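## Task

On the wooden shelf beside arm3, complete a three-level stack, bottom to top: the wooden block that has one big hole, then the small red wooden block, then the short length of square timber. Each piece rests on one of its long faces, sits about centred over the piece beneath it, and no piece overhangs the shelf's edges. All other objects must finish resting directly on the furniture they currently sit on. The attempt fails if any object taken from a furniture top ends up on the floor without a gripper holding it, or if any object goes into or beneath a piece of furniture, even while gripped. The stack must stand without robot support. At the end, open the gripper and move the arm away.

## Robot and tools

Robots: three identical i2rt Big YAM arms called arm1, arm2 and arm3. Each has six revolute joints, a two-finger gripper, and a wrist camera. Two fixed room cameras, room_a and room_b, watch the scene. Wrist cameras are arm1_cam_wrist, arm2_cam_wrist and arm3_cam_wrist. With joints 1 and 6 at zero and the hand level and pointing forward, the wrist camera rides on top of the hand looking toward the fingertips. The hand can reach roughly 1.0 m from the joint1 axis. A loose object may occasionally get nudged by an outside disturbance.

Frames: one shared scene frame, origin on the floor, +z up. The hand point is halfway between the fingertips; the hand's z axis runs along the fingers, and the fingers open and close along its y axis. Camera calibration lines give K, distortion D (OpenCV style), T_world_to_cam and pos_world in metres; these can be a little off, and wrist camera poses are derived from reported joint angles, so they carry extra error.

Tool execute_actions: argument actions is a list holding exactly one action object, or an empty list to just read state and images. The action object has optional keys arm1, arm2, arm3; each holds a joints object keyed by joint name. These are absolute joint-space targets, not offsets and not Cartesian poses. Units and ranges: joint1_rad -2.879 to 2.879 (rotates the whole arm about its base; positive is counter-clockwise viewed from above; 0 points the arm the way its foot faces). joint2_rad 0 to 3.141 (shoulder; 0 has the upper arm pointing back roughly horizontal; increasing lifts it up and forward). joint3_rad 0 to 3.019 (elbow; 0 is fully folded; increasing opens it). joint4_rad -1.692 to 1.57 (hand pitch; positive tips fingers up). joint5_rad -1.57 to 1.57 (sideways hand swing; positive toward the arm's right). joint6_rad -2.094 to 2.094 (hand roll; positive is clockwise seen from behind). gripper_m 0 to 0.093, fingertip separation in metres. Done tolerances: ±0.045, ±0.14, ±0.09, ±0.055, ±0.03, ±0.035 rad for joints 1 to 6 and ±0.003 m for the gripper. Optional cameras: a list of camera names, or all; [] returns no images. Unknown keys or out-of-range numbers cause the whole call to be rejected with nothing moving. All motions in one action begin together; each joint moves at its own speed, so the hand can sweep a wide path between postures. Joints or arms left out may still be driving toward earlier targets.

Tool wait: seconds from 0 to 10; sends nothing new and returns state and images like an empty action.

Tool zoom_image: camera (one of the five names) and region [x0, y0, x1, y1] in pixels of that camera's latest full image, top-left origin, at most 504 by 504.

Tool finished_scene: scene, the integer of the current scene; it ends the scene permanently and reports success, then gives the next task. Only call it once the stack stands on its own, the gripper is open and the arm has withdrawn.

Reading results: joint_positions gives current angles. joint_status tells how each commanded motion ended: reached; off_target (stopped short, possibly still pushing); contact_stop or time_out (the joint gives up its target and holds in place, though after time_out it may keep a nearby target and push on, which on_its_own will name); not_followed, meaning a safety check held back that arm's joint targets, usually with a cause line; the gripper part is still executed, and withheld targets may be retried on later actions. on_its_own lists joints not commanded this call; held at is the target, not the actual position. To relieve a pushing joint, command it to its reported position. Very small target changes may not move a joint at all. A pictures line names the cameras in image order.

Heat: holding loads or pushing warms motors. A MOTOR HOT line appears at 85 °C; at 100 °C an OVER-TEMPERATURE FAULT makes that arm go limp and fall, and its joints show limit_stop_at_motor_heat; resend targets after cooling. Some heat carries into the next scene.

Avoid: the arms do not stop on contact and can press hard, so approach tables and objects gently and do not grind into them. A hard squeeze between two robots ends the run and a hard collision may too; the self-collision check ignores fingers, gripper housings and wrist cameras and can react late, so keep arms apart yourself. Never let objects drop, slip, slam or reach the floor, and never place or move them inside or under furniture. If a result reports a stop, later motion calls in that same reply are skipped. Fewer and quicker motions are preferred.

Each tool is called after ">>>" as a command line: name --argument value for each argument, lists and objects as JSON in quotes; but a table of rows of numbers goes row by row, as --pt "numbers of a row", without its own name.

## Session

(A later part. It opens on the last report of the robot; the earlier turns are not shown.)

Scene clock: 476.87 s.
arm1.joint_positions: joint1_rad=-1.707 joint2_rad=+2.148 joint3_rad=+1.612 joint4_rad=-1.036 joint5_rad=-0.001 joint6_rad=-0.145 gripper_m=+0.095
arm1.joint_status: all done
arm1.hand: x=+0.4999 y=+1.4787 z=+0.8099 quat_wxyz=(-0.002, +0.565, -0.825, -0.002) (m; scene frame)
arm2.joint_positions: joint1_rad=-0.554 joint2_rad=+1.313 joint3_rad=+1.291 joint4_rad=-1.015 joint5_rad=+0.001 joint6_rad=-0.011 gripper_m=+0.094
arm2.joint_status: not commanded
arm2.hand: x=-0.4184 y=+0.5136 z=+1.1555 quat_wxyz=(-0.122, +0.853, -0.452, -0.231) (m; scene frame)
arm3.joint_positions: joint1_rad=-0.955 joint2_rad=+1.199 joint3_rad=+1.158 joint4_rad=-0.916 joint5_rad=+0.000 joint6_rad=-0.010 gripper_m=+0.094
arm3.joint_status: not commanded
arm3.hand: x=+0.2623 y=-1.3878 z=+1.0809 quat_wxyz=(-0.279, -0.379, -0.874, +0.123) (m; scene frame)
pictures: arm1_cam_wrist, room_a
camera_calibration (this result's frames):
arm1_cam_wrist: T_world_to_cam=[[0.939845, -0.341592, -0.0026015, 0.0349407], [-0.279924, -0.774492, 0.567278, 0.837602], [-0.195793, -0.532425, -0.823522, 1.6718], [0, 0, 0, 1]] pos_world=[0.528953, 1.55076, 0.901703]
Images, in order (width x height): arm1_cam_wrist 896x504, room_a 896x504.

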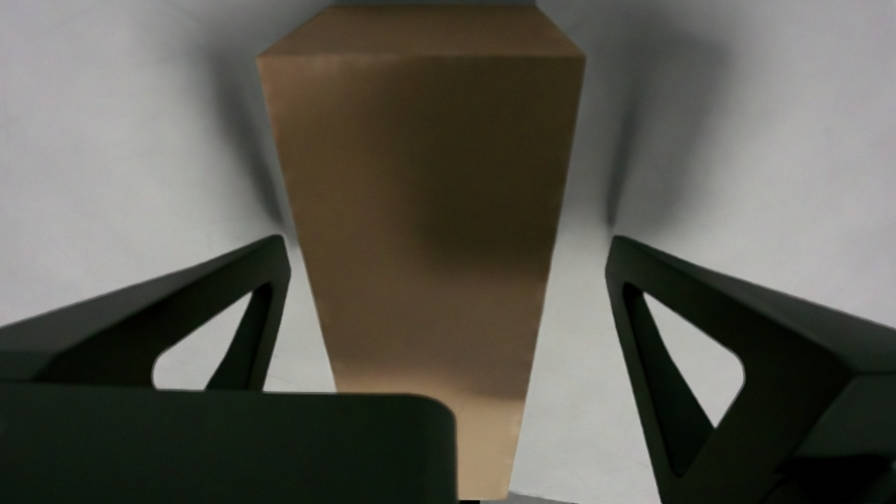

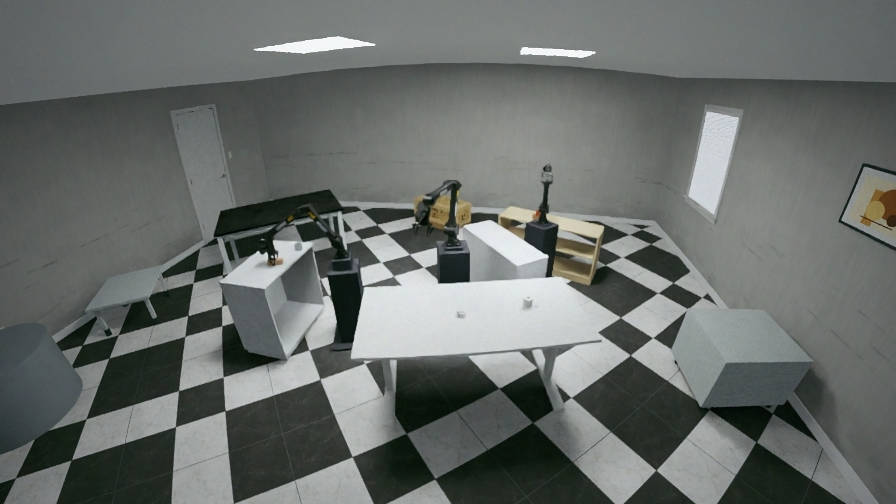

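>>> execute_actions --actions '[{"arm1": {"joints": {"gripper_m": 0.035}}}]' --cameras '["arm1_cam_wrist"]'

Scene clock: 481.47 s.
arm1.joint_positions: joint1_rad=-1.707 joint2_rad=+2.148 joint3_rad=+1.612 joint4_rad=-1.035 joint5_rad=-0.001 joint6_rad=-0.146 gripper_m=+0.046
arm1.joint_status: gripper_m off_target (ended at +0.046, target +0.035)
arm1.hand: x=+0.4998 y=+1.4790 z=+0.8099 quat_wxyz=(-0.003, +0.565, -0.825, -0.002) (m; scene frame)
arm2.joint_positions: joint1_rad=-0.554 joint2_rad=+1.313 joint3_rad=+1.291 joint4_rad=-1.015 joint5_rad=+0.001 joint6_rad=-0.011 gripper_m=+0.094
arm2.joint_status: not commanded
arm2.hand: x=-0.4184 y=+0.5136 z=+1.1555 quat_wxyz=(-0.122, +0.853, -0.452, -0.231) (m; scene frame)
arm3.joint_positions: joint1_rad=-0.955 joint2_rad=+1.199 joint3_rad=+1.158 joint4_rad=-0.916 joint5_rad=+0.000 joint6_rad=-0.010 gripper_m=+0.094
arm3.joint_status: not commanded
arm3.hand: x=+0.2623 y=-1.3878 z=+1.0809 quat_wxyz=(-0.279, -0.379, -0.874, +0.123) (m; scene frame)
pictures: arm1_cam_wrist
camera_calibration (this result's frames):
arm1_cam_wrist: T_world_to_cam=[[0.940236, -0.340515, -0.00246684, 0.0332432], [-0.279255, -0.775187, 0.566659, 0.838982], [-0.194868, -0.532104, -0.823949, 1.67134], [0, 0, 0, 1]] pos_world=[0.528724, 1.55101, 0.901763]
Images, in order (width x height): arm1_cam_wrist 896x504.

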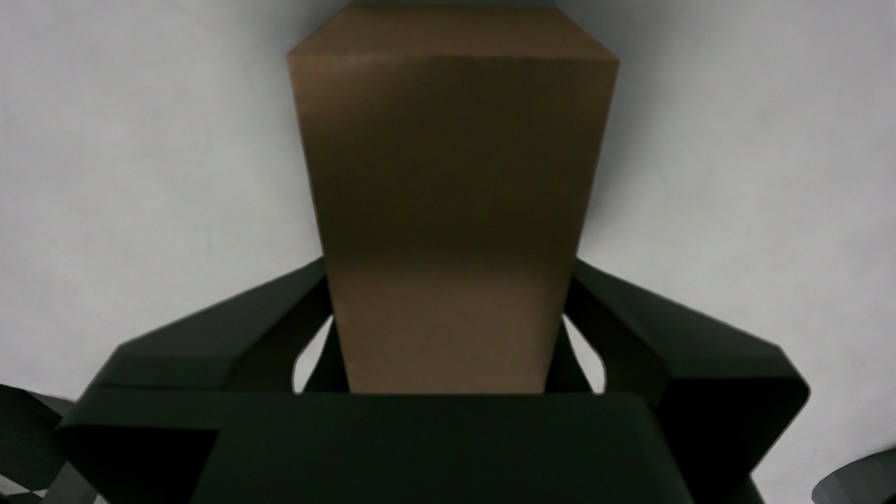

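>>> execute_actions --actions '[{"arm1": {"joints": {"joint2_rad": 1.985, "joint3_rad": 1.755, "joint4_rad": -1.29}}, "arm2": {"joints": {"joint1_rad": 0.35}}, "arm3": {"joints": {"joint1_rad": -0.83, "joint2_rad": 1.85, "joint3_rad": 1.565, "joint4_rad": -1.265, "joint6_rad": 0.11}}}]'

Scene clock: 579.47 s.
arm1.joint_positions: joint1_rad=-1.707 joint2_rad=+1.980 joint3_rad=+1.718 joint4_rad=-1.273 joint5_rad=-0.001 joint6_rad=-0.146 gripper_m=+0.046
arm1.joint_status: all done
arm1.hand: x=+0.4988 y=+1.4770 z=+0.9461 quat_wxyz=(-0.019, +0.565, -0.825, -0.010) (m; scene frame)
arm2.joint_positions: joint1_rad=+0.351 joint2_rad=+1.313 joint3_rad=+1.291 joint4_rad=-1.012 joint5_rad=-0.001 joint6_rad=-0.011 gripper_m=+0.094
arm2.joint_status: all done
arm2.hand: x=-0.6404 y=+0.1382 z=+1.1599 quat_wxyz=(-0.007, +0.963, -0.034, -0.266) (m; scene frame)
arm3.joint_positions: joint1_rad=-0.824 joint2_rad=+1.869 joint3_rad=+1.520 joint4_rad=-1.253 joint5_rad=+0.000 joint6_rad=+0.098 gripper_m=+0.094
arm3.joint_status: all done
arm3.hand: x=+0.3662 y=-1.3937 z=+0.8860 quat_wxyz=(+0.013, -0.387, -0.922, -0.005) (m; scene frame)
pictures: arm1_cam_wrist, arm2_cam_wrist, arm3_cam_wrist, room_a, room_b
camera_calibration (this result's frames):
arm1_cam_wrist: T_world_to_cam=[[0.940216, -0.340559, 0.00352526, 0.0282417], [-0.289033, -0.792401, 0.537179, 0.818203], [-0.180148, -0.506083, -0.843461, 1.75501], [0, 0, 0, 1]] pos_world=[0.526095, 1.54614, 1.04066]
arm2_cam_wrist: T_world_to_cam=[[0.0857248, 0.996196, -0.0156677, -0.0631254], [0.992863, -0.0841083, 0.0845484, 0.552415], [0.082909, -0.0228038, -0.996296, 1.33772], [0, 0, 0, 1]] pos_world=[-0.65397, 0.139853, 1.28507]
arm3_cam_wrist: T_world_to_cam=[[-0.707577, -0.70655, -0.0110253, -0.717893], [-0.561136, 0.552332, 0.616486, 0.431601], [-0.429488, 0.442398, -0.787289, 1.60003], [0, 0, 0, 1]] pos_world=[0.421417, -1.45347, 0.985695]
Images, in order (width x height): arm1_cam_wrist 896x504, arm2_cam_wrist 896x504, arm3_cam_wrist 896x504, room_a 896x504, room_b 896x504.

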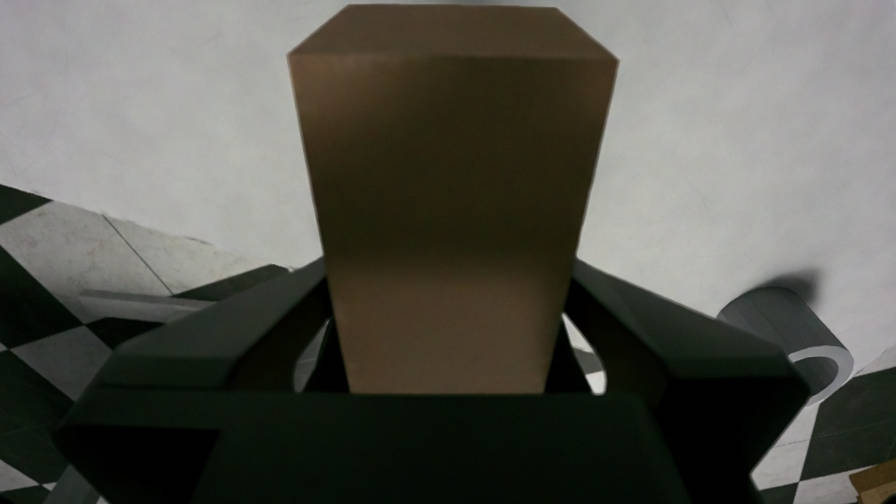

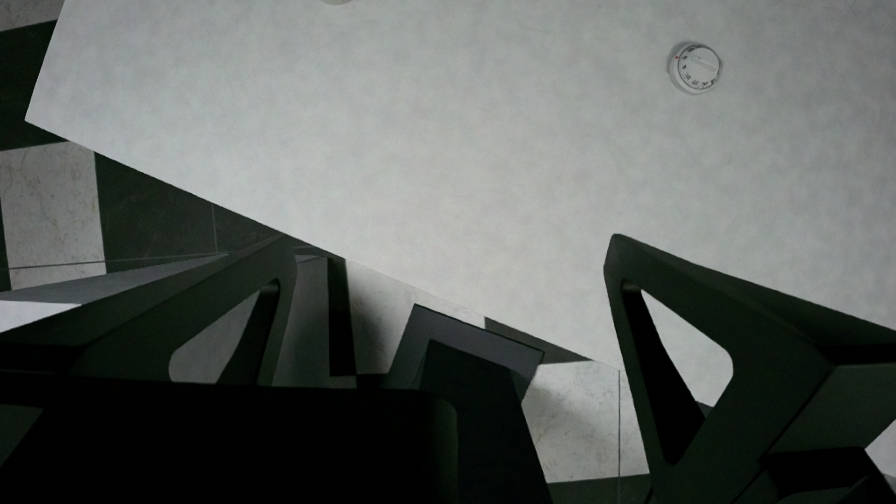

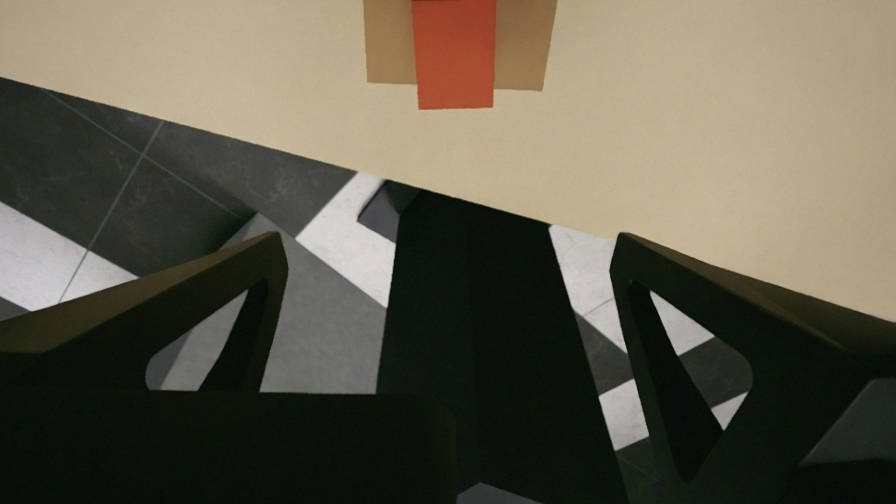

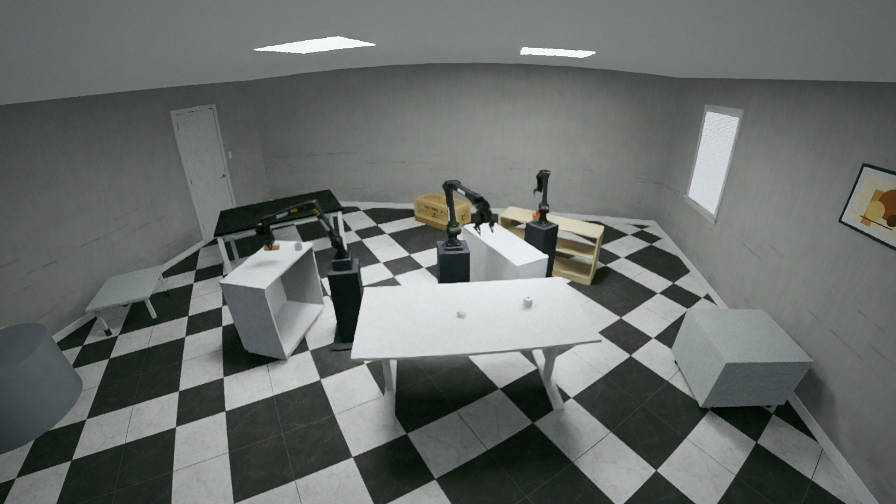

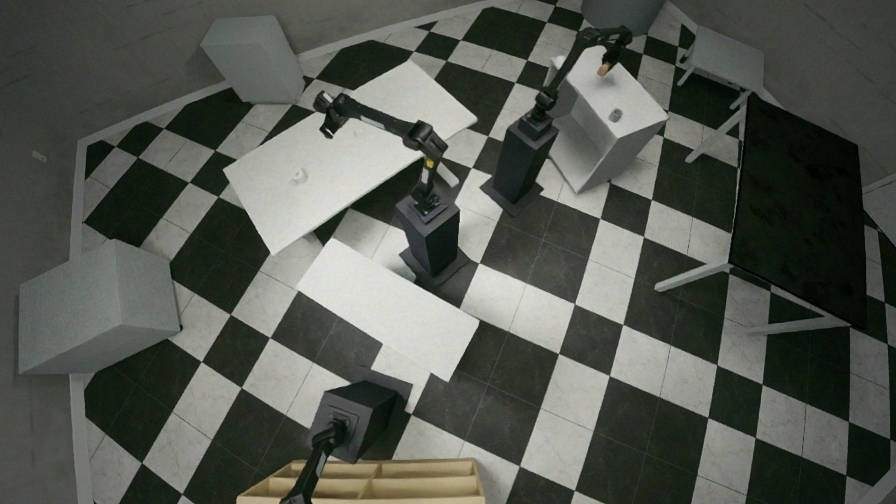

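>>> execute_actions --actions '[{"arm1": {"joints": {"joint1_rad": 0.765, "joint3_rad": 1.93, "joint6_rad": 1.50}}}]' --cameras '["room_a", "room_b", "arm3_cam_wrist"]'

Scene clock: 609.33 s.
arm1.joint_positions: joint1_rad=+0.767 joint2_rad=+1.989 joint3_rad=+1.892 joint4_rad=-1.278 joint5_rad=-0.001 joint6_rad=+1.484 gripper_m=+0.046
arm1.joint_status: all done
arm1.hand: x=-0.4197 y=+0.6926 z=+1.0030 quat_wxyz=(+0.075, +0.850, -0.519, -0.058) (m; scene frame)
arm2.joint_positions: joint1_rad=+0.351 joint2_rad=+1.313 joint3_rad=+1.291 joint4_rad=-1.012 joint5_rad=-0.001 joint6_rad=-0.011 gripper_m=+0.094
arm2.joint_status: not commanded
arm2.hand: x=-0.6404 y=+0.1382 z=+1.1599 quat_wxyz=(-0.007, +0.963, -0.034, -0.266) (m; scene frame)
arm3.joint_positions: joint1_rad=-0.824 joint2_rad=+1.869 joint3_rad=+1.520 joint4_rad=-1.253 joint5_rad=+0.000 joint6_rad=+0.098 gripper_m=+0.094
arm3.joint_status: not commanded
arm3.hand: x=+0.3662 y=-1.3937 z=+0.8860 quat_wxyz=(+0.013, -0.387, -0.922, -0.005) (m; scene frame)
pictures: arm3_cam_wrist, room_a, room_b
camera_calibration (this result's frames):
arm3_cam_wrist: T_world_to_cam=[[-0.707577, -0.70655, -0.0110253, -0.717893], [-0.561136, 0.552332, 0.616486, 0.431601], [-0.429488, 0.442398, -0.787289, 1.60003], [0, 0, 0, 1]] pos_world=[0.421417, -1.45347, 0.985695]
Images, in order (width x height): arm3_cam_wrist 896x504, room_a 896x504, room_b 896x504.

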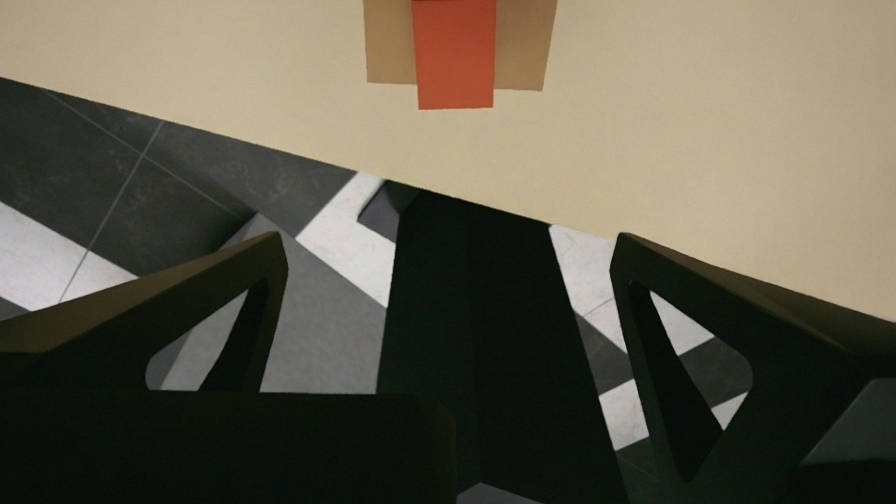

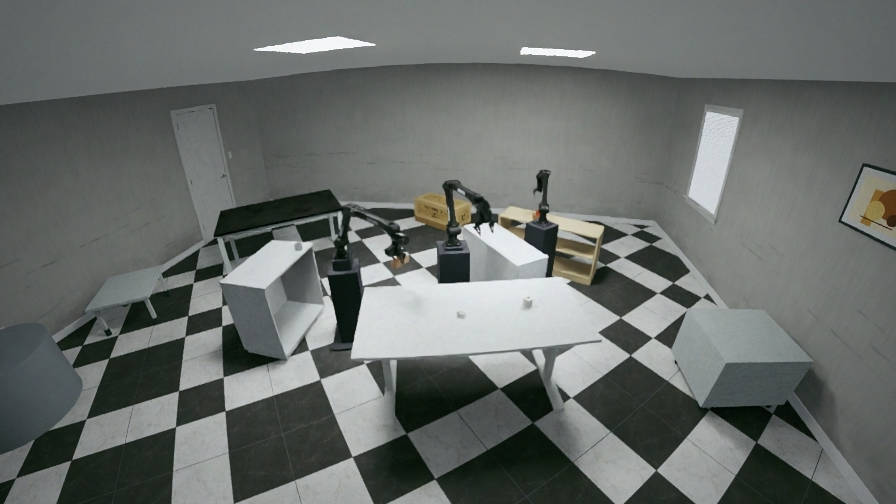

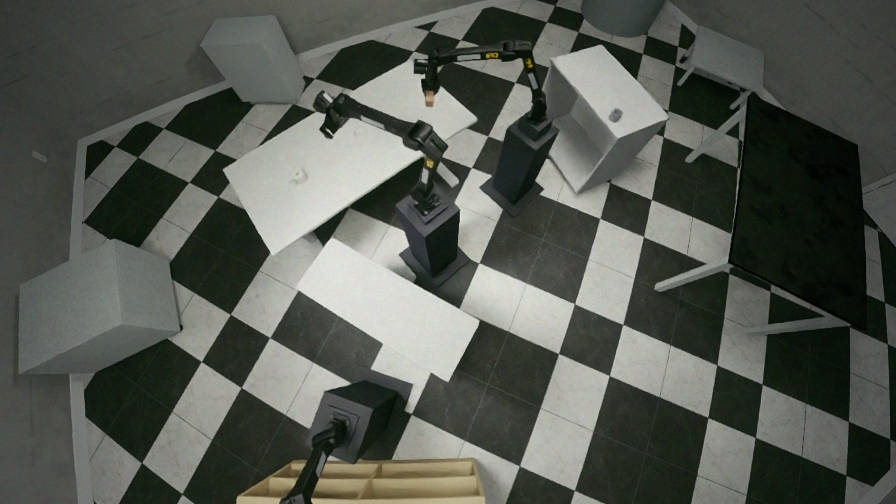

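>>> execute_actions --actions '[{"arm1": {"joints": {"joint2_rad": 2.345, "joint3_rad": 1.872, "joint4_rad": -1.087}}}]' --cameras '["room_a", "room_b", "arm1_cam_wrist"]'

Scene clock: 626.23 s.
arm1.joint_positions: joint1_rad=+0.767 joint2_rad=+2.360 joint3_rad=+1.864 joint4_rad=-1.095 joint5_rad=-0.002 joint6_rad=+1.490 gripper_m=+0.046
arm1.joint_status: all done
arm1.hand: x=-0.4226 y=+0.6928 z=+0.7540 quat_wxyz=(-0.011, +0.852, -0.524, +0.006) (m; scene frame)
arm2.joint_positions: joint1_rad=+0.351 joint2_rad=+1.313 joint3_rad=+1.291 joint4_rad=-1.012 joint5_rad=-0.001 joint6_rad=-0.011 gripper_m=+0.094
arm2.joint_status: not commanded
arm2.hand: x=-0.6404 y=+0.1382 z=+1.1599 quat_wxyz=(-0.007, +0.963, -0.034, -0.266) (m; scene frame)
arm3.joint_positions: joint1_rad=-0.824 joint2_rad=+1.869 joint3_rad=+1.520 joint4_rad=-1.253 joint5_rad=+0.000 joint6_rad=+0.098 gripper_m=+0.094
arm3.joint_status: not commanded
arm3.hand: x=+0.3662 y=-1.3937 z=+0.8860 quat_wxyz=(+0.013, -0.387, -0.922, -0.005) (m; scene frame)
pictures: arm1_cam_wrist, room_a, room_b
camera_calibration (this result's frames):
arm1_cam_wrist: T_world_to_cam=[[0.881838, 0.470976, 0.0232989, 0.0264049], [0.374654, -0.72978, 0.571888, 0.244587], [0.286349, -0.495584, -0.820001, 1.20224], [0, 0, 0, 1]] pos_world=[-0.459181, 0.76187, 0.845348]
Images, in order (width x height): arm1_cam_wrist 896x504, room_a 896x504, room_b 896x504.

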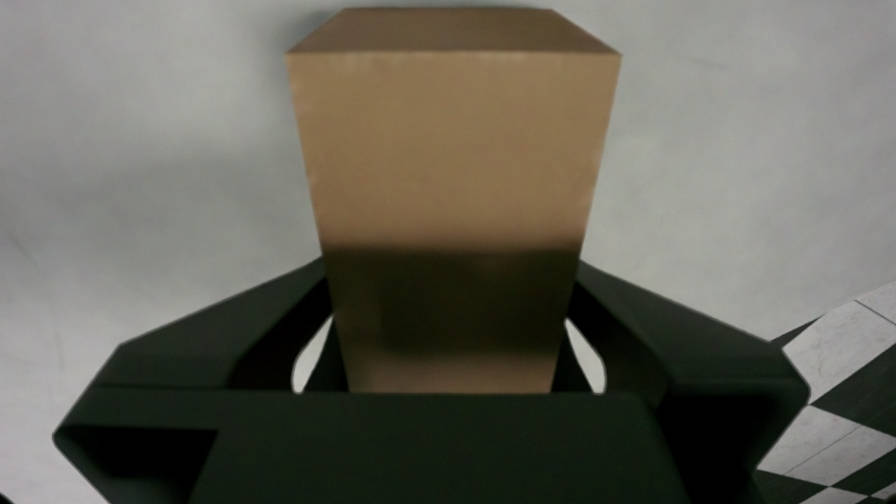

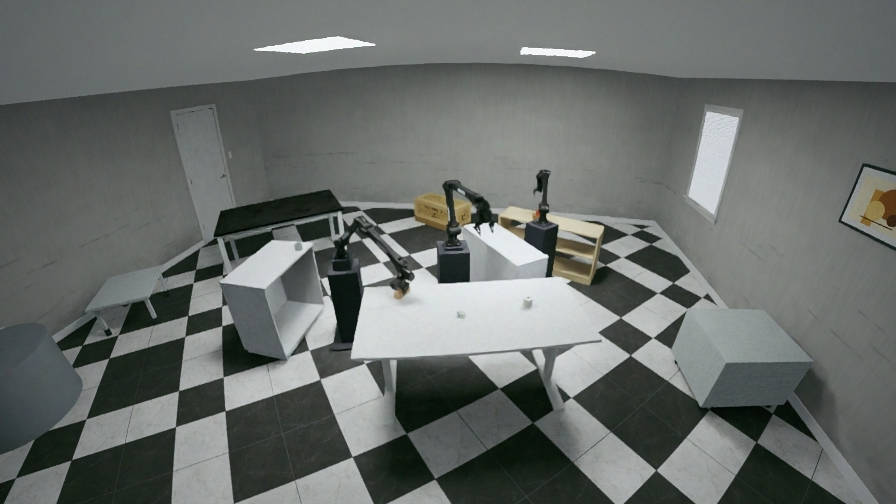

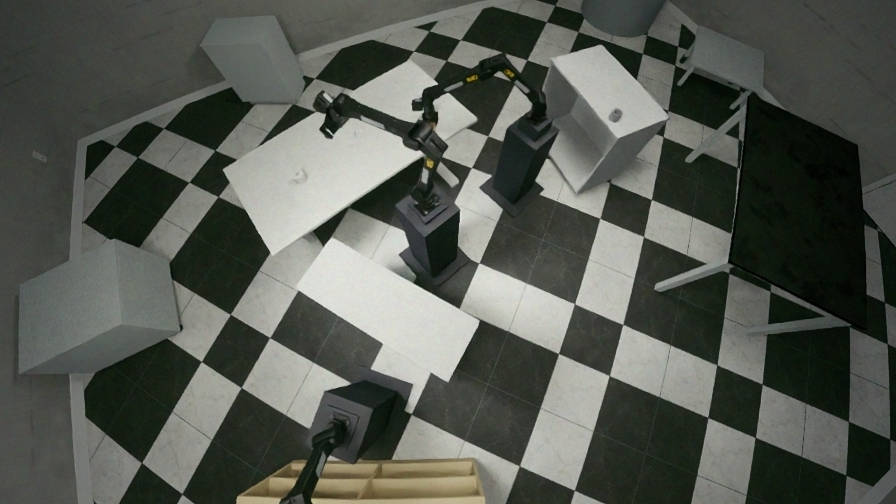

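>>> zoom_image --camera "room_a" --region '[370, 250, 450, 320]'

>>> zoom_image --camera "room_b" --region '[380, 60, 500, 160]'

Region (370, 250, 450, 320) of room_a's 896x504 image, scaled by 6.300, with more detail than that image has; it fills the top 441 rows of this view, and the rest is white.

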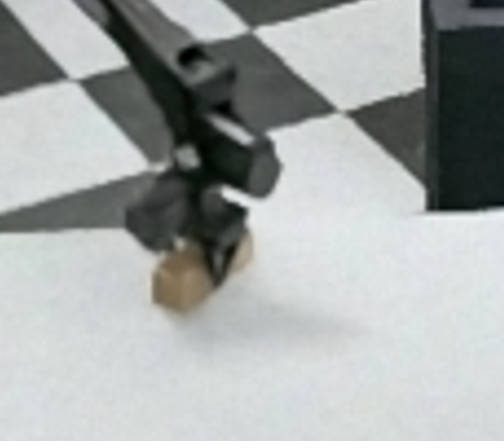

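Region (380, 60, 500, 160) of room_b's 896x504 image, scaled by 4.200, with more detail than that image has.

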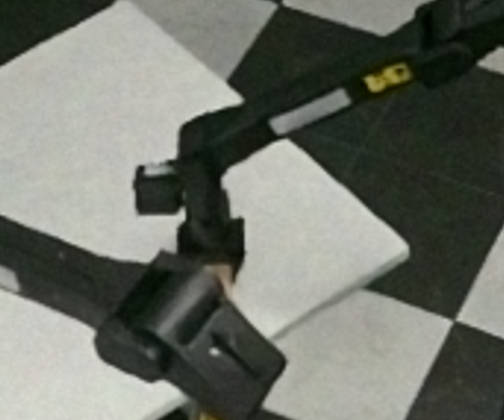

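>>> execute_actions --actions '[{"arm1": {"joints": {"joint2_rad": 2.37, "joint4_rad": -1.058}}}]' --cameras '["room_a", "arm1_cam_wrist"]'

Scene clock: 664.03 s.
arm1.joint_positions: joint1_rad=+0.767 joint2_rad=+2.360 joint3_rad=+1.864 joint4_rad=-1.075 joint5_rad=-0.002 joint6_rad=+1.490 gripper_m=+0.046
arm1.joint_status: all done
arm1.hand: x=-0.4271 y=+0.6909 z=+0.7539 quat_wxyz=(-0.003, +0.852, -0.524, +0.000) (m; scene frame)
arm2.joint_positions: joint1_rad=+0.351 joint2_rad=+1.313 joint3_rad=+1.291 joint4_rad=-1.012 joint5_rad=-0.001 joint6_rad=-0.011 gripper_m=+0.094
arm2.joint_status: not commanded
arm2.hand: x=-0.6404 y=+0.1382 z=+1.1599 quat_wxyz=(-0.007, +0.963, -0.034, -0.266) (m; scene frame)
arm3.joint_positions: joint1_rad=-0.824 joint2_rad=+1.869 joint3_rad=+1.520 joint4_rad=-1.253 joint5_rad=+0.000 joint6_rad=+0.098 gripper_m=+0.094
arm3.joint_status: not commanded
arm3.hand: x=+0.3662 y=-1.3937 z=+0.8860 quat_wxyz=(+0.013, -0.387, -0.922, -0.005) (m; scene frame)
pictures: arm1_cam_wrist, room_a
camera_calibration (this result's frames):
arm1_cam_wrist: T_world_to_cam=[[0.88204, 0.471161, 0.00357011, 0.0460885], [0.385214, -0.725464, 0.570361, 0.247659], [0.271322, -0.501706, -0.821386, 1.20141], [0, 0, 0, 1]] pos_world=[-0.462024, 0.76071, 0.845406]
Images, in order (width x height): arm1_cam_wrist 896x504, room_a 896x504.

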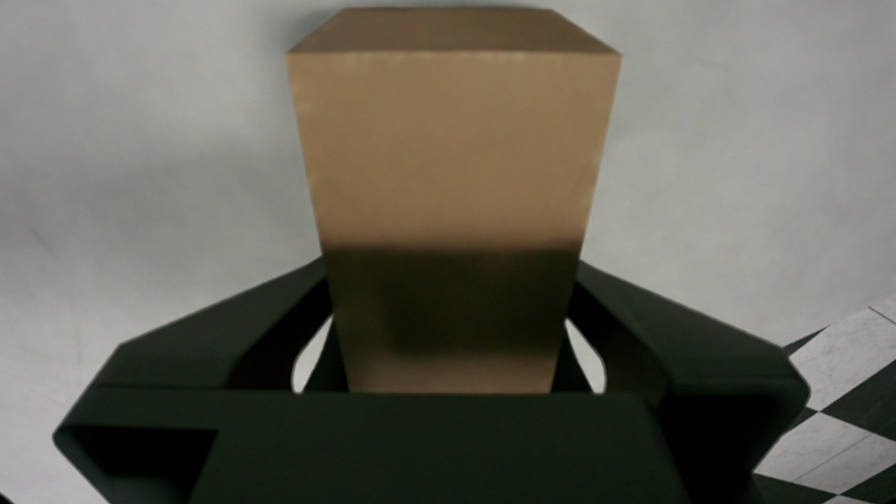

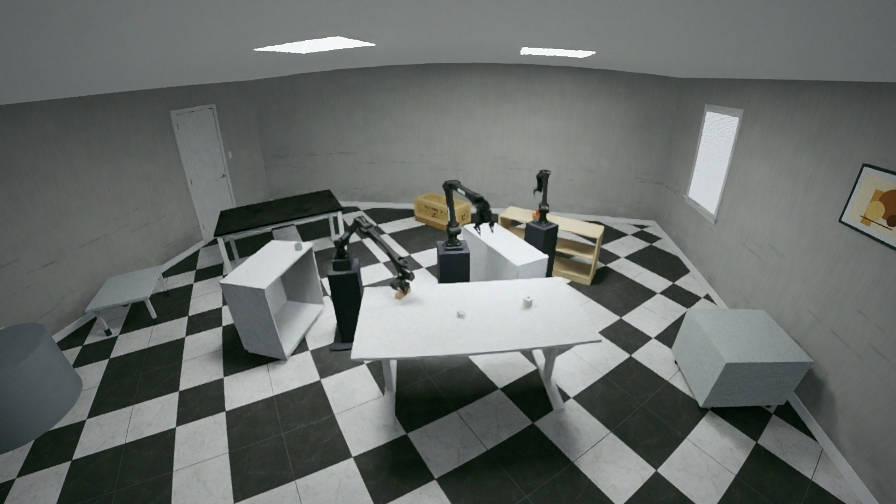

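>>> execute_actions --actions '[{"arm1": {"joints": {"joint2_rad": 2.395, "joint4_rad": -1.04}}}]' --cameras '["room_a", "arm1_cam_wrist"]'

Scene clock: 671.80 s.
arm1.joint_positions: joint1_rad=+0.767 joint2_rad=+2.366 joint3_rad=+1.864 joint4_rad=-1.056 joint5_rad=-0.002 joint6_rad=+1.490 gripper_m=+0.046
arm1.joint_status: all done
arm1.hand: x=-0.4304 y=+0.6896 z=+0.7502 quat_wxyz=(+0.002, +0.852, -0.524, -0.004) (m; scene frame)
arm2.joint_positions: joint1_rad=+0.351 joint2_rad=+1.313 joint3_rad=+1.291 joint4_rad=-1.012 joint5_rad=-0.001 joint6_rad=-0.011 gripper_m=+0.094
arm2.joint_status: not commanded
arm2.hand: x=-0.6404 y=+0.1382 z=+1.1599 quat_wxyz=(-0.007, +0.963, -0.034, -0.266) (m; scene frame)
arm3.joint_positions: joint1_rad=-0.824 joint2_rad=+1.869 joint3_rad=+1.520 joint4_rad=-1.253 joint5_rad=+0.000 joint6_rad=+0.098 gripper_m=+0.094
arm3.joint_status: not commanded
arm3.hand: x=+0.3662 y=-1.3937 z=+0.8860 quat_wxyz=(+0.013, -0.387, -0.922, -0.005) (m; scene frame)
pictures: arm1_cam_wrist, room_a
camera_calibration (this result's frames):
arm1_cam_wrist: T_world_to_cam=[[0.881972, 0.471202, -0.00971004, 0.0594507], [0.392304, -0.722566, 0.569207, 0.252008], [0.261195, -0.505834, -0.822137, 1.19762], [0, 0, 0, 1]] pos_world=[-0.464111, 0.759877, 0.841743]
Images, in order (width x height): arm1_cam_wrist 896x504, room_a 896x504.

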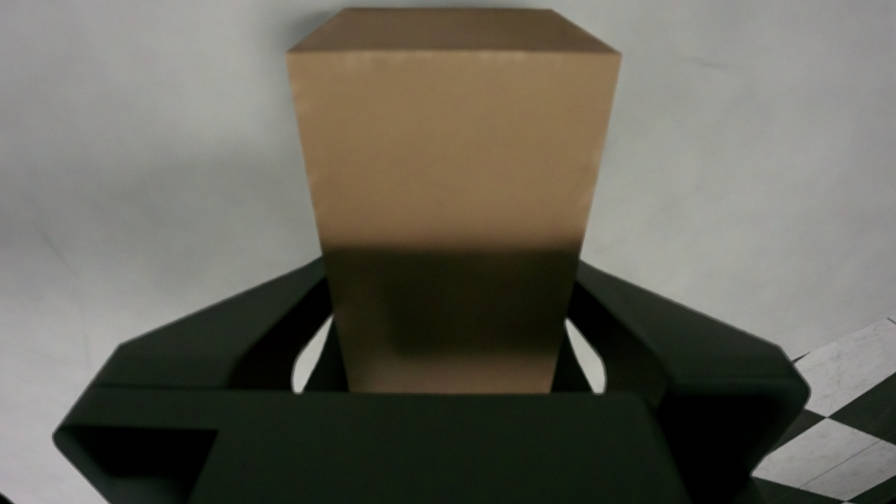

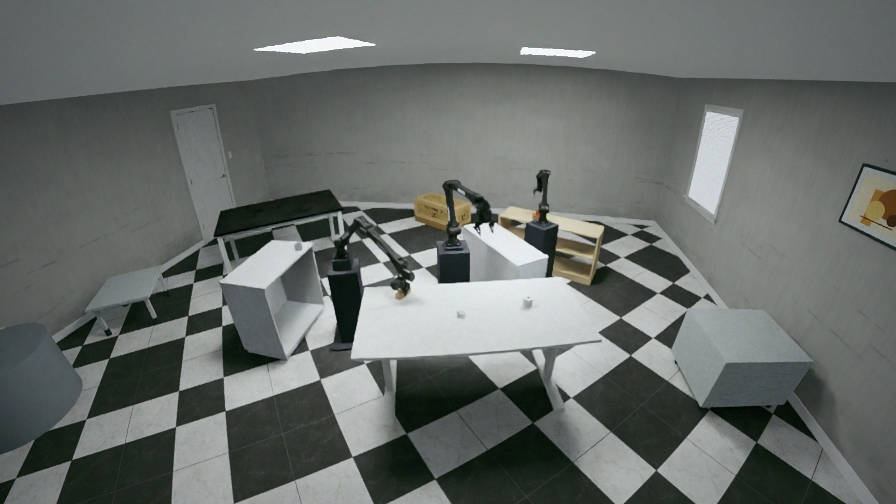

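>>> zoom_image --camera "room_a" --region '[370, 250, 450, 320]'

>>> zoom_image --camera "arm1_cam_wrist" --region '[200, 0, 700, 300]'

Region (370, 250, 450, 320) of room_a's 896x504 image, scaled by 6.300, with more detail than that image has; it fills the top 441 rows of this view, and the rest is white.

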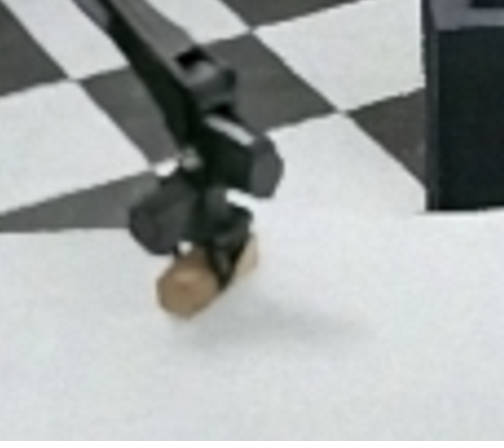

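Region (200, 0, 700, 300) of arm1_cam_wrist's 896x504 image, scaled by 1.008, with more detail than that image has; it fills the top 302 rows of this view, and the rest is white.

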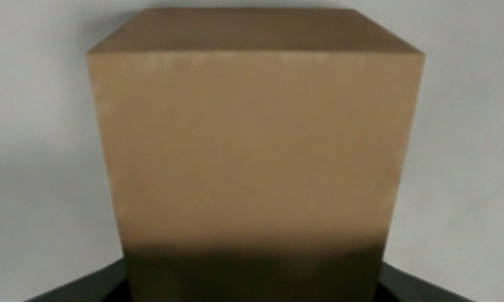

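>>> execute_actions --actions '[{"arm1": {"joints": {"joint2_rad": 2.35}}}]' --cameras '[]'

>>> execute_actions --actions '[{"arm1": {"joints": {"gripper_m": 0.09}}}]' --cameras '["room_a", "arm1_cam_wrist"]'

Scene clock: 693.37 s.
arm1.joint_positions: joint1_rad=+0.767 joint2_rad=+2.366 joint3_rad=+1.864 joint4_rad=-1.056 joint5_rad=-0.002 joint6_rad=+1.490 gripper_m=+0.046
arm1.joint_status: all done
arm1.hand: x=-0.4304 y=+0.6896 z=+0.7502 quat_wxyz=(+0.002, +0.852, -0.524, -0.004) (m; scene frame)
arm2.joint_positions: joint1_rad=+0.351 joint2_rad=+1.313 joint3_rad=+1.291 joint4_rad=-1.012 joint5_rad=-0.001 joint6_rad=-0.011 gripper_m=+0.094
arm2.joint_status: not commanded
arm2.hand: x=-0.6404 y=+0.1382 z=+1.1599 quat_wxyz=(-0.007, +0.963, -0.034, -0.266) (m; scene frame)
arm3.joint_positions: joint1_rad=-0.824 joint2_rad=+1.869 joint3_rad=+1.520 joint4_rad=-1.253 joint5_rad=+0.000 joint6_rad=+0.098 gripper_m=+0.094
arm3.joint_status: not commanded
arm3.hand: x=+0.3662 y=-1.3937 z=+0.8860 quat_wxyz=(+0.013, -0.387, -0.922, -0.005) (m; scene frame)
pictures: none
No camera images: the call's "cameras" was empty. Leave "cameras" out to get every camera's image.

Scene clock: 693.97 s.
arm1.joint_positions: joint1_rad=+0.767 joint2_rad=+2.366 joint3_rad=+1.864 joint4_rad=-1.056 joint5_rad=-0.002 joint6_rad=+1.490 gripper_m=+0.090
arm1.joint_status: all done
arm1.hand: x=-0.4304 y=+0.6896 z=+0.7502 quat_wxyz=(+0.002, +0.852, -0.524, -0.004) (m; scene frame)
arm2.joint_positions: joint1_rad=+0.351 joint2_rad=+1.313 joint3_rad=+1.291 joint4_rad=-1.012 joint5_rad=-0.001 joint6_rad=-0.011 gripper_m=+0.094
arm2.joint_status: not commanded
arm2.hand: x=-0.6404 y=+0.1382 z=+1.1599 quat_wxyz=(-0.007, +0.963, -0.034, -0.266) (m; scene frame)
arm3.joint_positions: joint1_rad=-0.824 joint2_rad=+1.869 joint3_rad=+1.520 joint4_rad=-1.253 joint5_rad=+0.000 joint6_rad=+0.098 gripper_m=+0.094
arm3.joint_status: not commanded
arm3.hand: x=+0.3662 y=-1.3937 z=+0.8860 quat_wxyz=(+0.013, -0.387, -0.922, -0.005) (m; scene frame)
pictures: arm1_cam_wrist, room_a
camera_calibration (this result's frames):
arm1_cam_wrist: T_world_to_cam=[[0.881972, 0.471202, -0.00971004, 0.0594507], [0.392304, -0.722566, 0.569207, 0.252008], [0.261195, -0.505834, -0.822137, 1.19762], [0, 0, 0, 1]] pos_world=[-0.464111, 0.759877, 0.841743]
Images, in order (width x height): arm1_cam_wrist 896x504, room_a 896x504.

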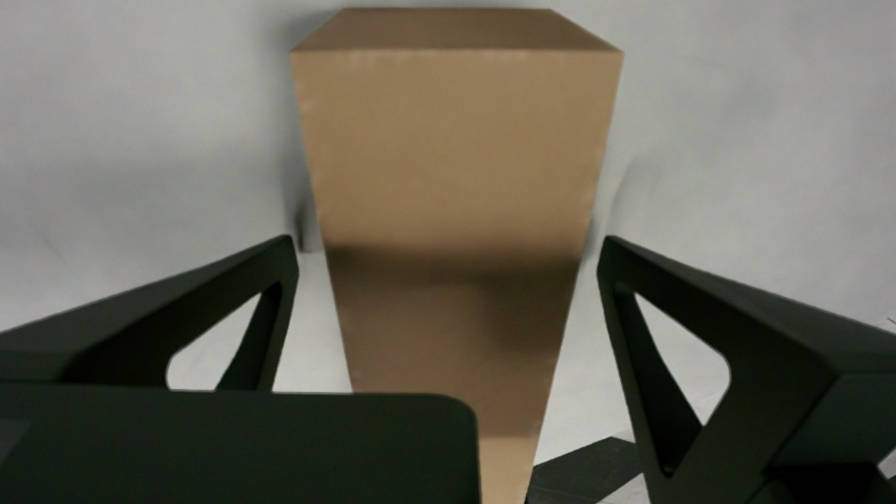

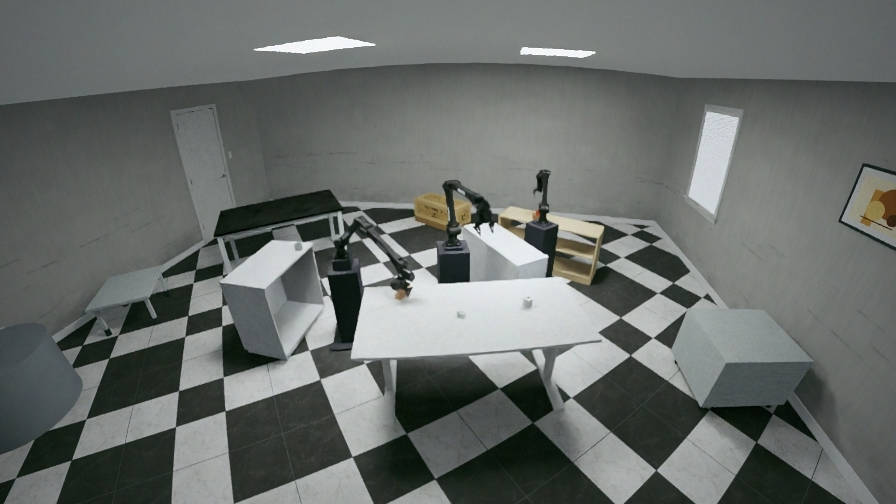

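>>> execute_actions --actions '[{"arm1": {"joints": {"joint2_rad": 2.24}}}]' --cameras '["arm1_cam_wrist"]'

Scene clock: 706.30 s.
arm1.joint_positions: joint1_rad=+0.767 joint2_rad=+2.242 joint3_rad=+1.864 joint4_rad=-1.056 joint5_rad=-0.002 joint6_rad=+1.490 gripper_m=+0.090
arm1.joint_status: all done
arm1.hand: x=-0.4503 y=+0.6811 z=+0.8328 quat_wxyz=(+0.052, +0.850, -0.522, -0.040) (m; scene frame)
arm2.joint_positions: joint1_rad=+0.351 joint2_rad=+1.313 joint3_rad=+1.291 joint4_rad=-1.012 joint5_rad=-0.001 joint6_rad=-0.011 gripper_m=+0.094
arm2.joint_status: not commanded
arm2.hand: x=-0.6404 y=+0.1382 z=+1.1599 quat_wxyz=(-0.007, +0.963, -0.034, -0.266) (m; scene frame)
arm3.joint_positions: joint1_rad=-0.824 joint2_rad=+1.869 joint3_rad=+1.520 joint4_rad=-1.253 joint5_rad=+0.000 joint6_rad=+0.098 gripper_m=+0.094
arm3.joint_status: not commanded
arm3.hand: x=+0.3662 y=-1.3937 z=+0.8860 quat_wxyz=(+0.013, -0.387, -0.922, -0.005) (m; scene frame)
pictures: arm1_cam_wrist
camera_calibration (this result's frames):
arm1_cam_wrist: T_world_to_cam=[[0.873512, 0.468387, -0.132627, 0.182336], [0.457256, -0.695988, 0.55364, 0.230719], [0.167011, -0.544256, -0.822127, 1.25018], [0, 0, 0, 1]] pos_world=[-0.473564, 0.755594, 0.924258]
Images, in order (width x height): arm1_cam_wrist 896x504.

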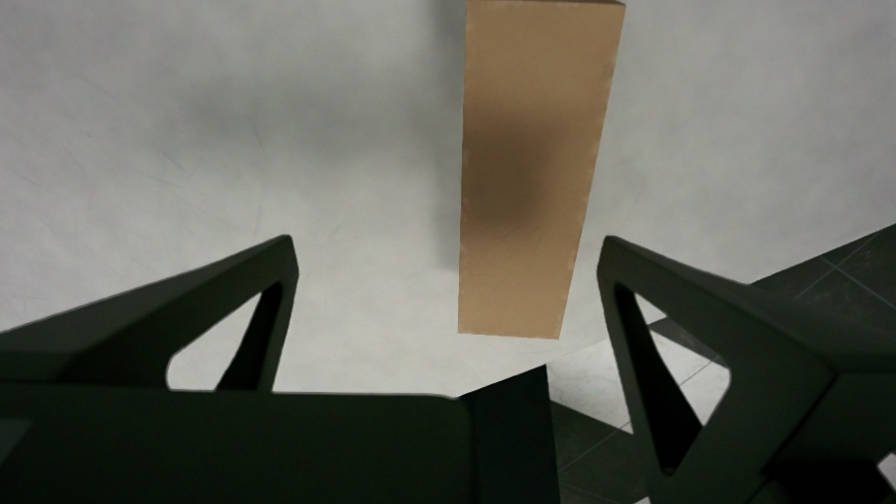

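>>> execute_actions --actions '[]'

Scene clock: 731.47 s.
arm1.joint_positions: joint1_rad=+0.767 joint2_rad=+2.242 joint3_rad=+1.864 joint4_rad=-1.056 joint5_rad=-0.002 joint6_rad=+1.490 gripper_m=+0.090
arm1.joint_status: all done
arm1.hand: x=-0.4503 y=+0.6811 z=+0.8328 quat_wxyz=(+0.052, +0.850, -0.522, -0.040) (m; scene frame)
arm2.joint_positions: joint1_rad=+0.351 joint2_rad=+1.313 joint3_rad=+1.291 joint4_rad=-1.012 joint5_rad=-0.001 joint6_rad=-0.011 gripper_m=+0.094
arm2.joint_status: not commanded
arm2.hand: x=-0.6404 y=+0.1382 z=+1.1599 quat_wxyz=(-0.007, +0.963, -0.034, -0.266) (m; scene frame)
arm3.joint_positions: joint1_rad=-0.824 joint2_rad=+1.869 joint3_rad=+1.520 joint4_rad=-1.253 joint5_rad=+0.000 joint6_rad=+0.098 gripper_m=+0.094
arm3.joint_status: not commanded
arm3.hand: x=+0.3662 y=-1.3937 z=+0.8860 quat_wxyz=(+0.013, -0.387, -0.922, -0.005) (m; scene frame)
pictures: arm1_cam_wrist, arm2_cam_wrist, arm3_cam_wrist, room_a, room_b
camera_calibration (this result's frames):
arm1_cam_wrist: T_world_to_cam=[[0.873512, 0.468387, -0.132627, 0.182336], [0.457256, -0.695988, 0.55364, 0.230719], [0.167011, -0.544256, -0.822127, 1.25018], [0, 0, 0, 1]] pos_world=[-0.473564, 0.755594, 0.924258]
arm2_cam_wrist: T_world_to_cam=[[0.0857248, 0.996196, -0.0156677, -0.0631254], [0.992863, -0.0841083, 0.0845484, 0.552415], [0.082909, -0.0228038, -0.996296, 1.33772], [0, 0, 0, 1]] pos_world=[-0.65397, 0.139853, 1.28507]
arm3_cam_wrist: T_world_to_cam=[[-0.707577, -0.70655, -0.0110253, -0.717893], [-0.561136, 0.552332, 0.616486, 0.431601], [-0.429488, 0.442398, -0.787289, 1.60003], [0, 0, 0, 1]] pos_world=[0.421417, -1.45347, 0.985695]
Images, in order (width x height): arm1_cam_wrist 896x504, arm2_cam_wrist 896x504, arm3_cam_wrist 896x504, room_a 896x504, room_b 896x504.

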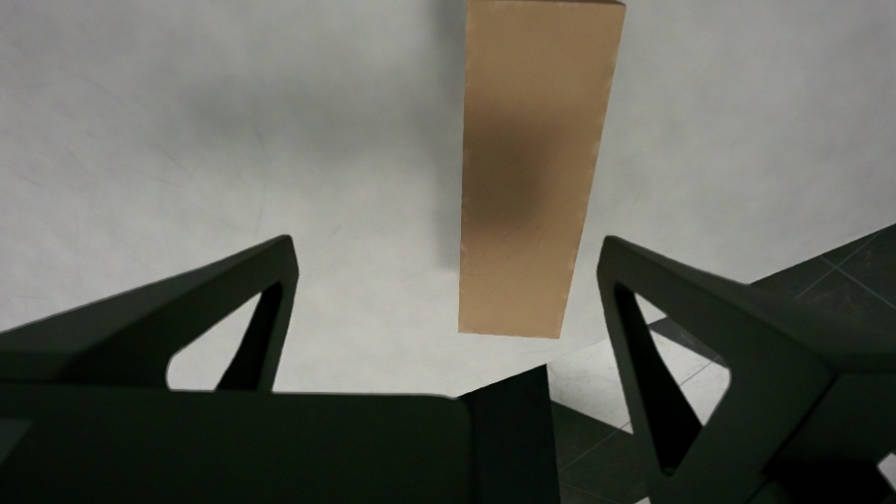

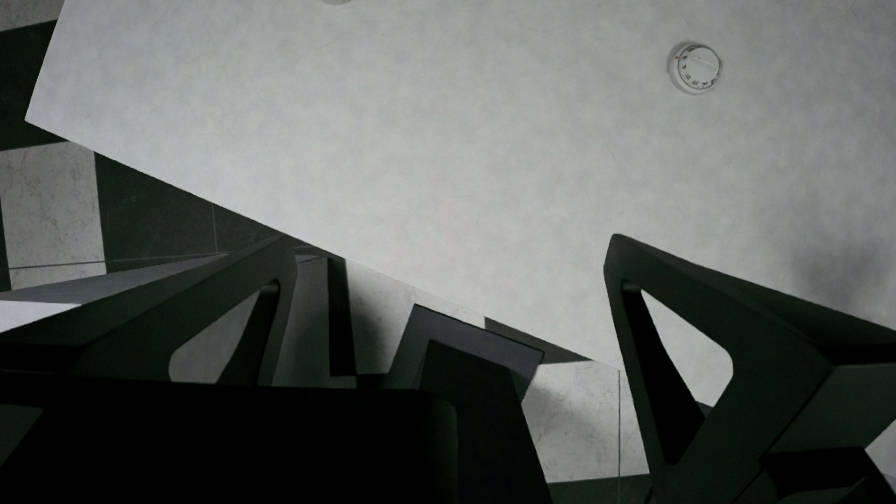

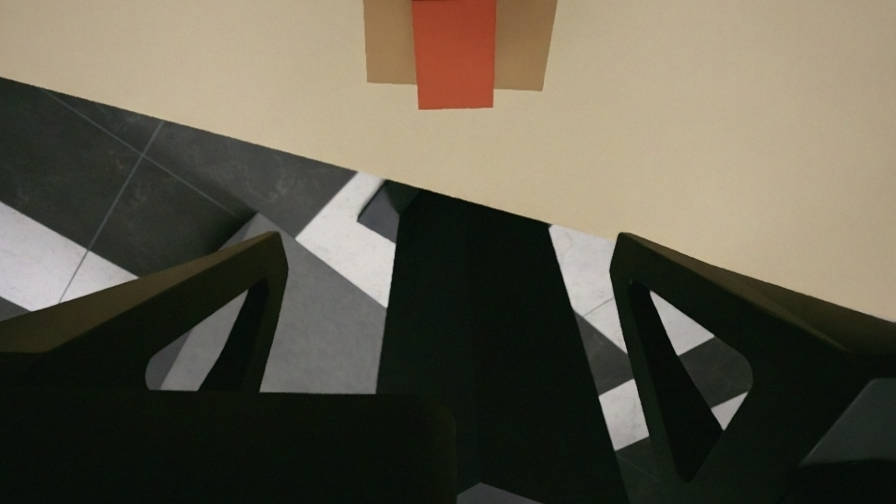

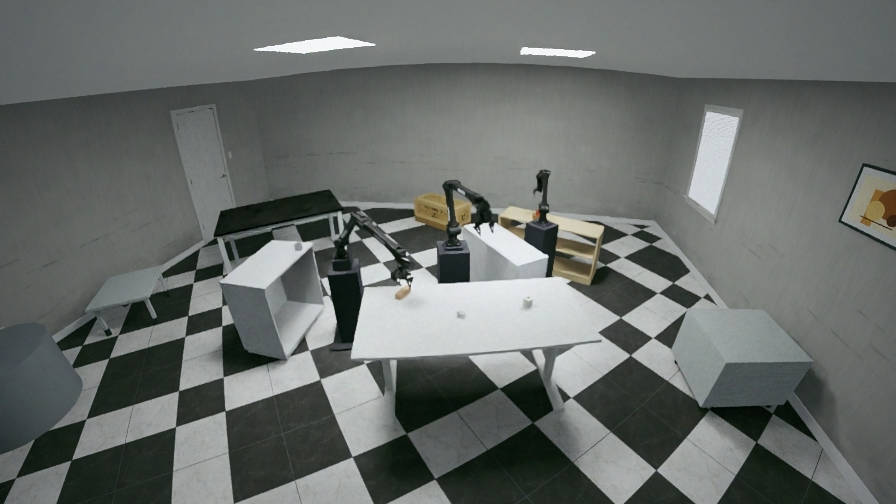

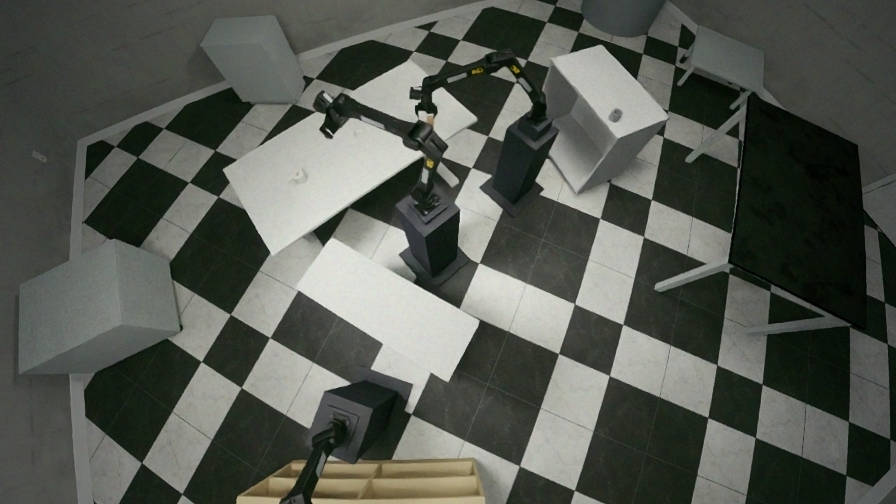

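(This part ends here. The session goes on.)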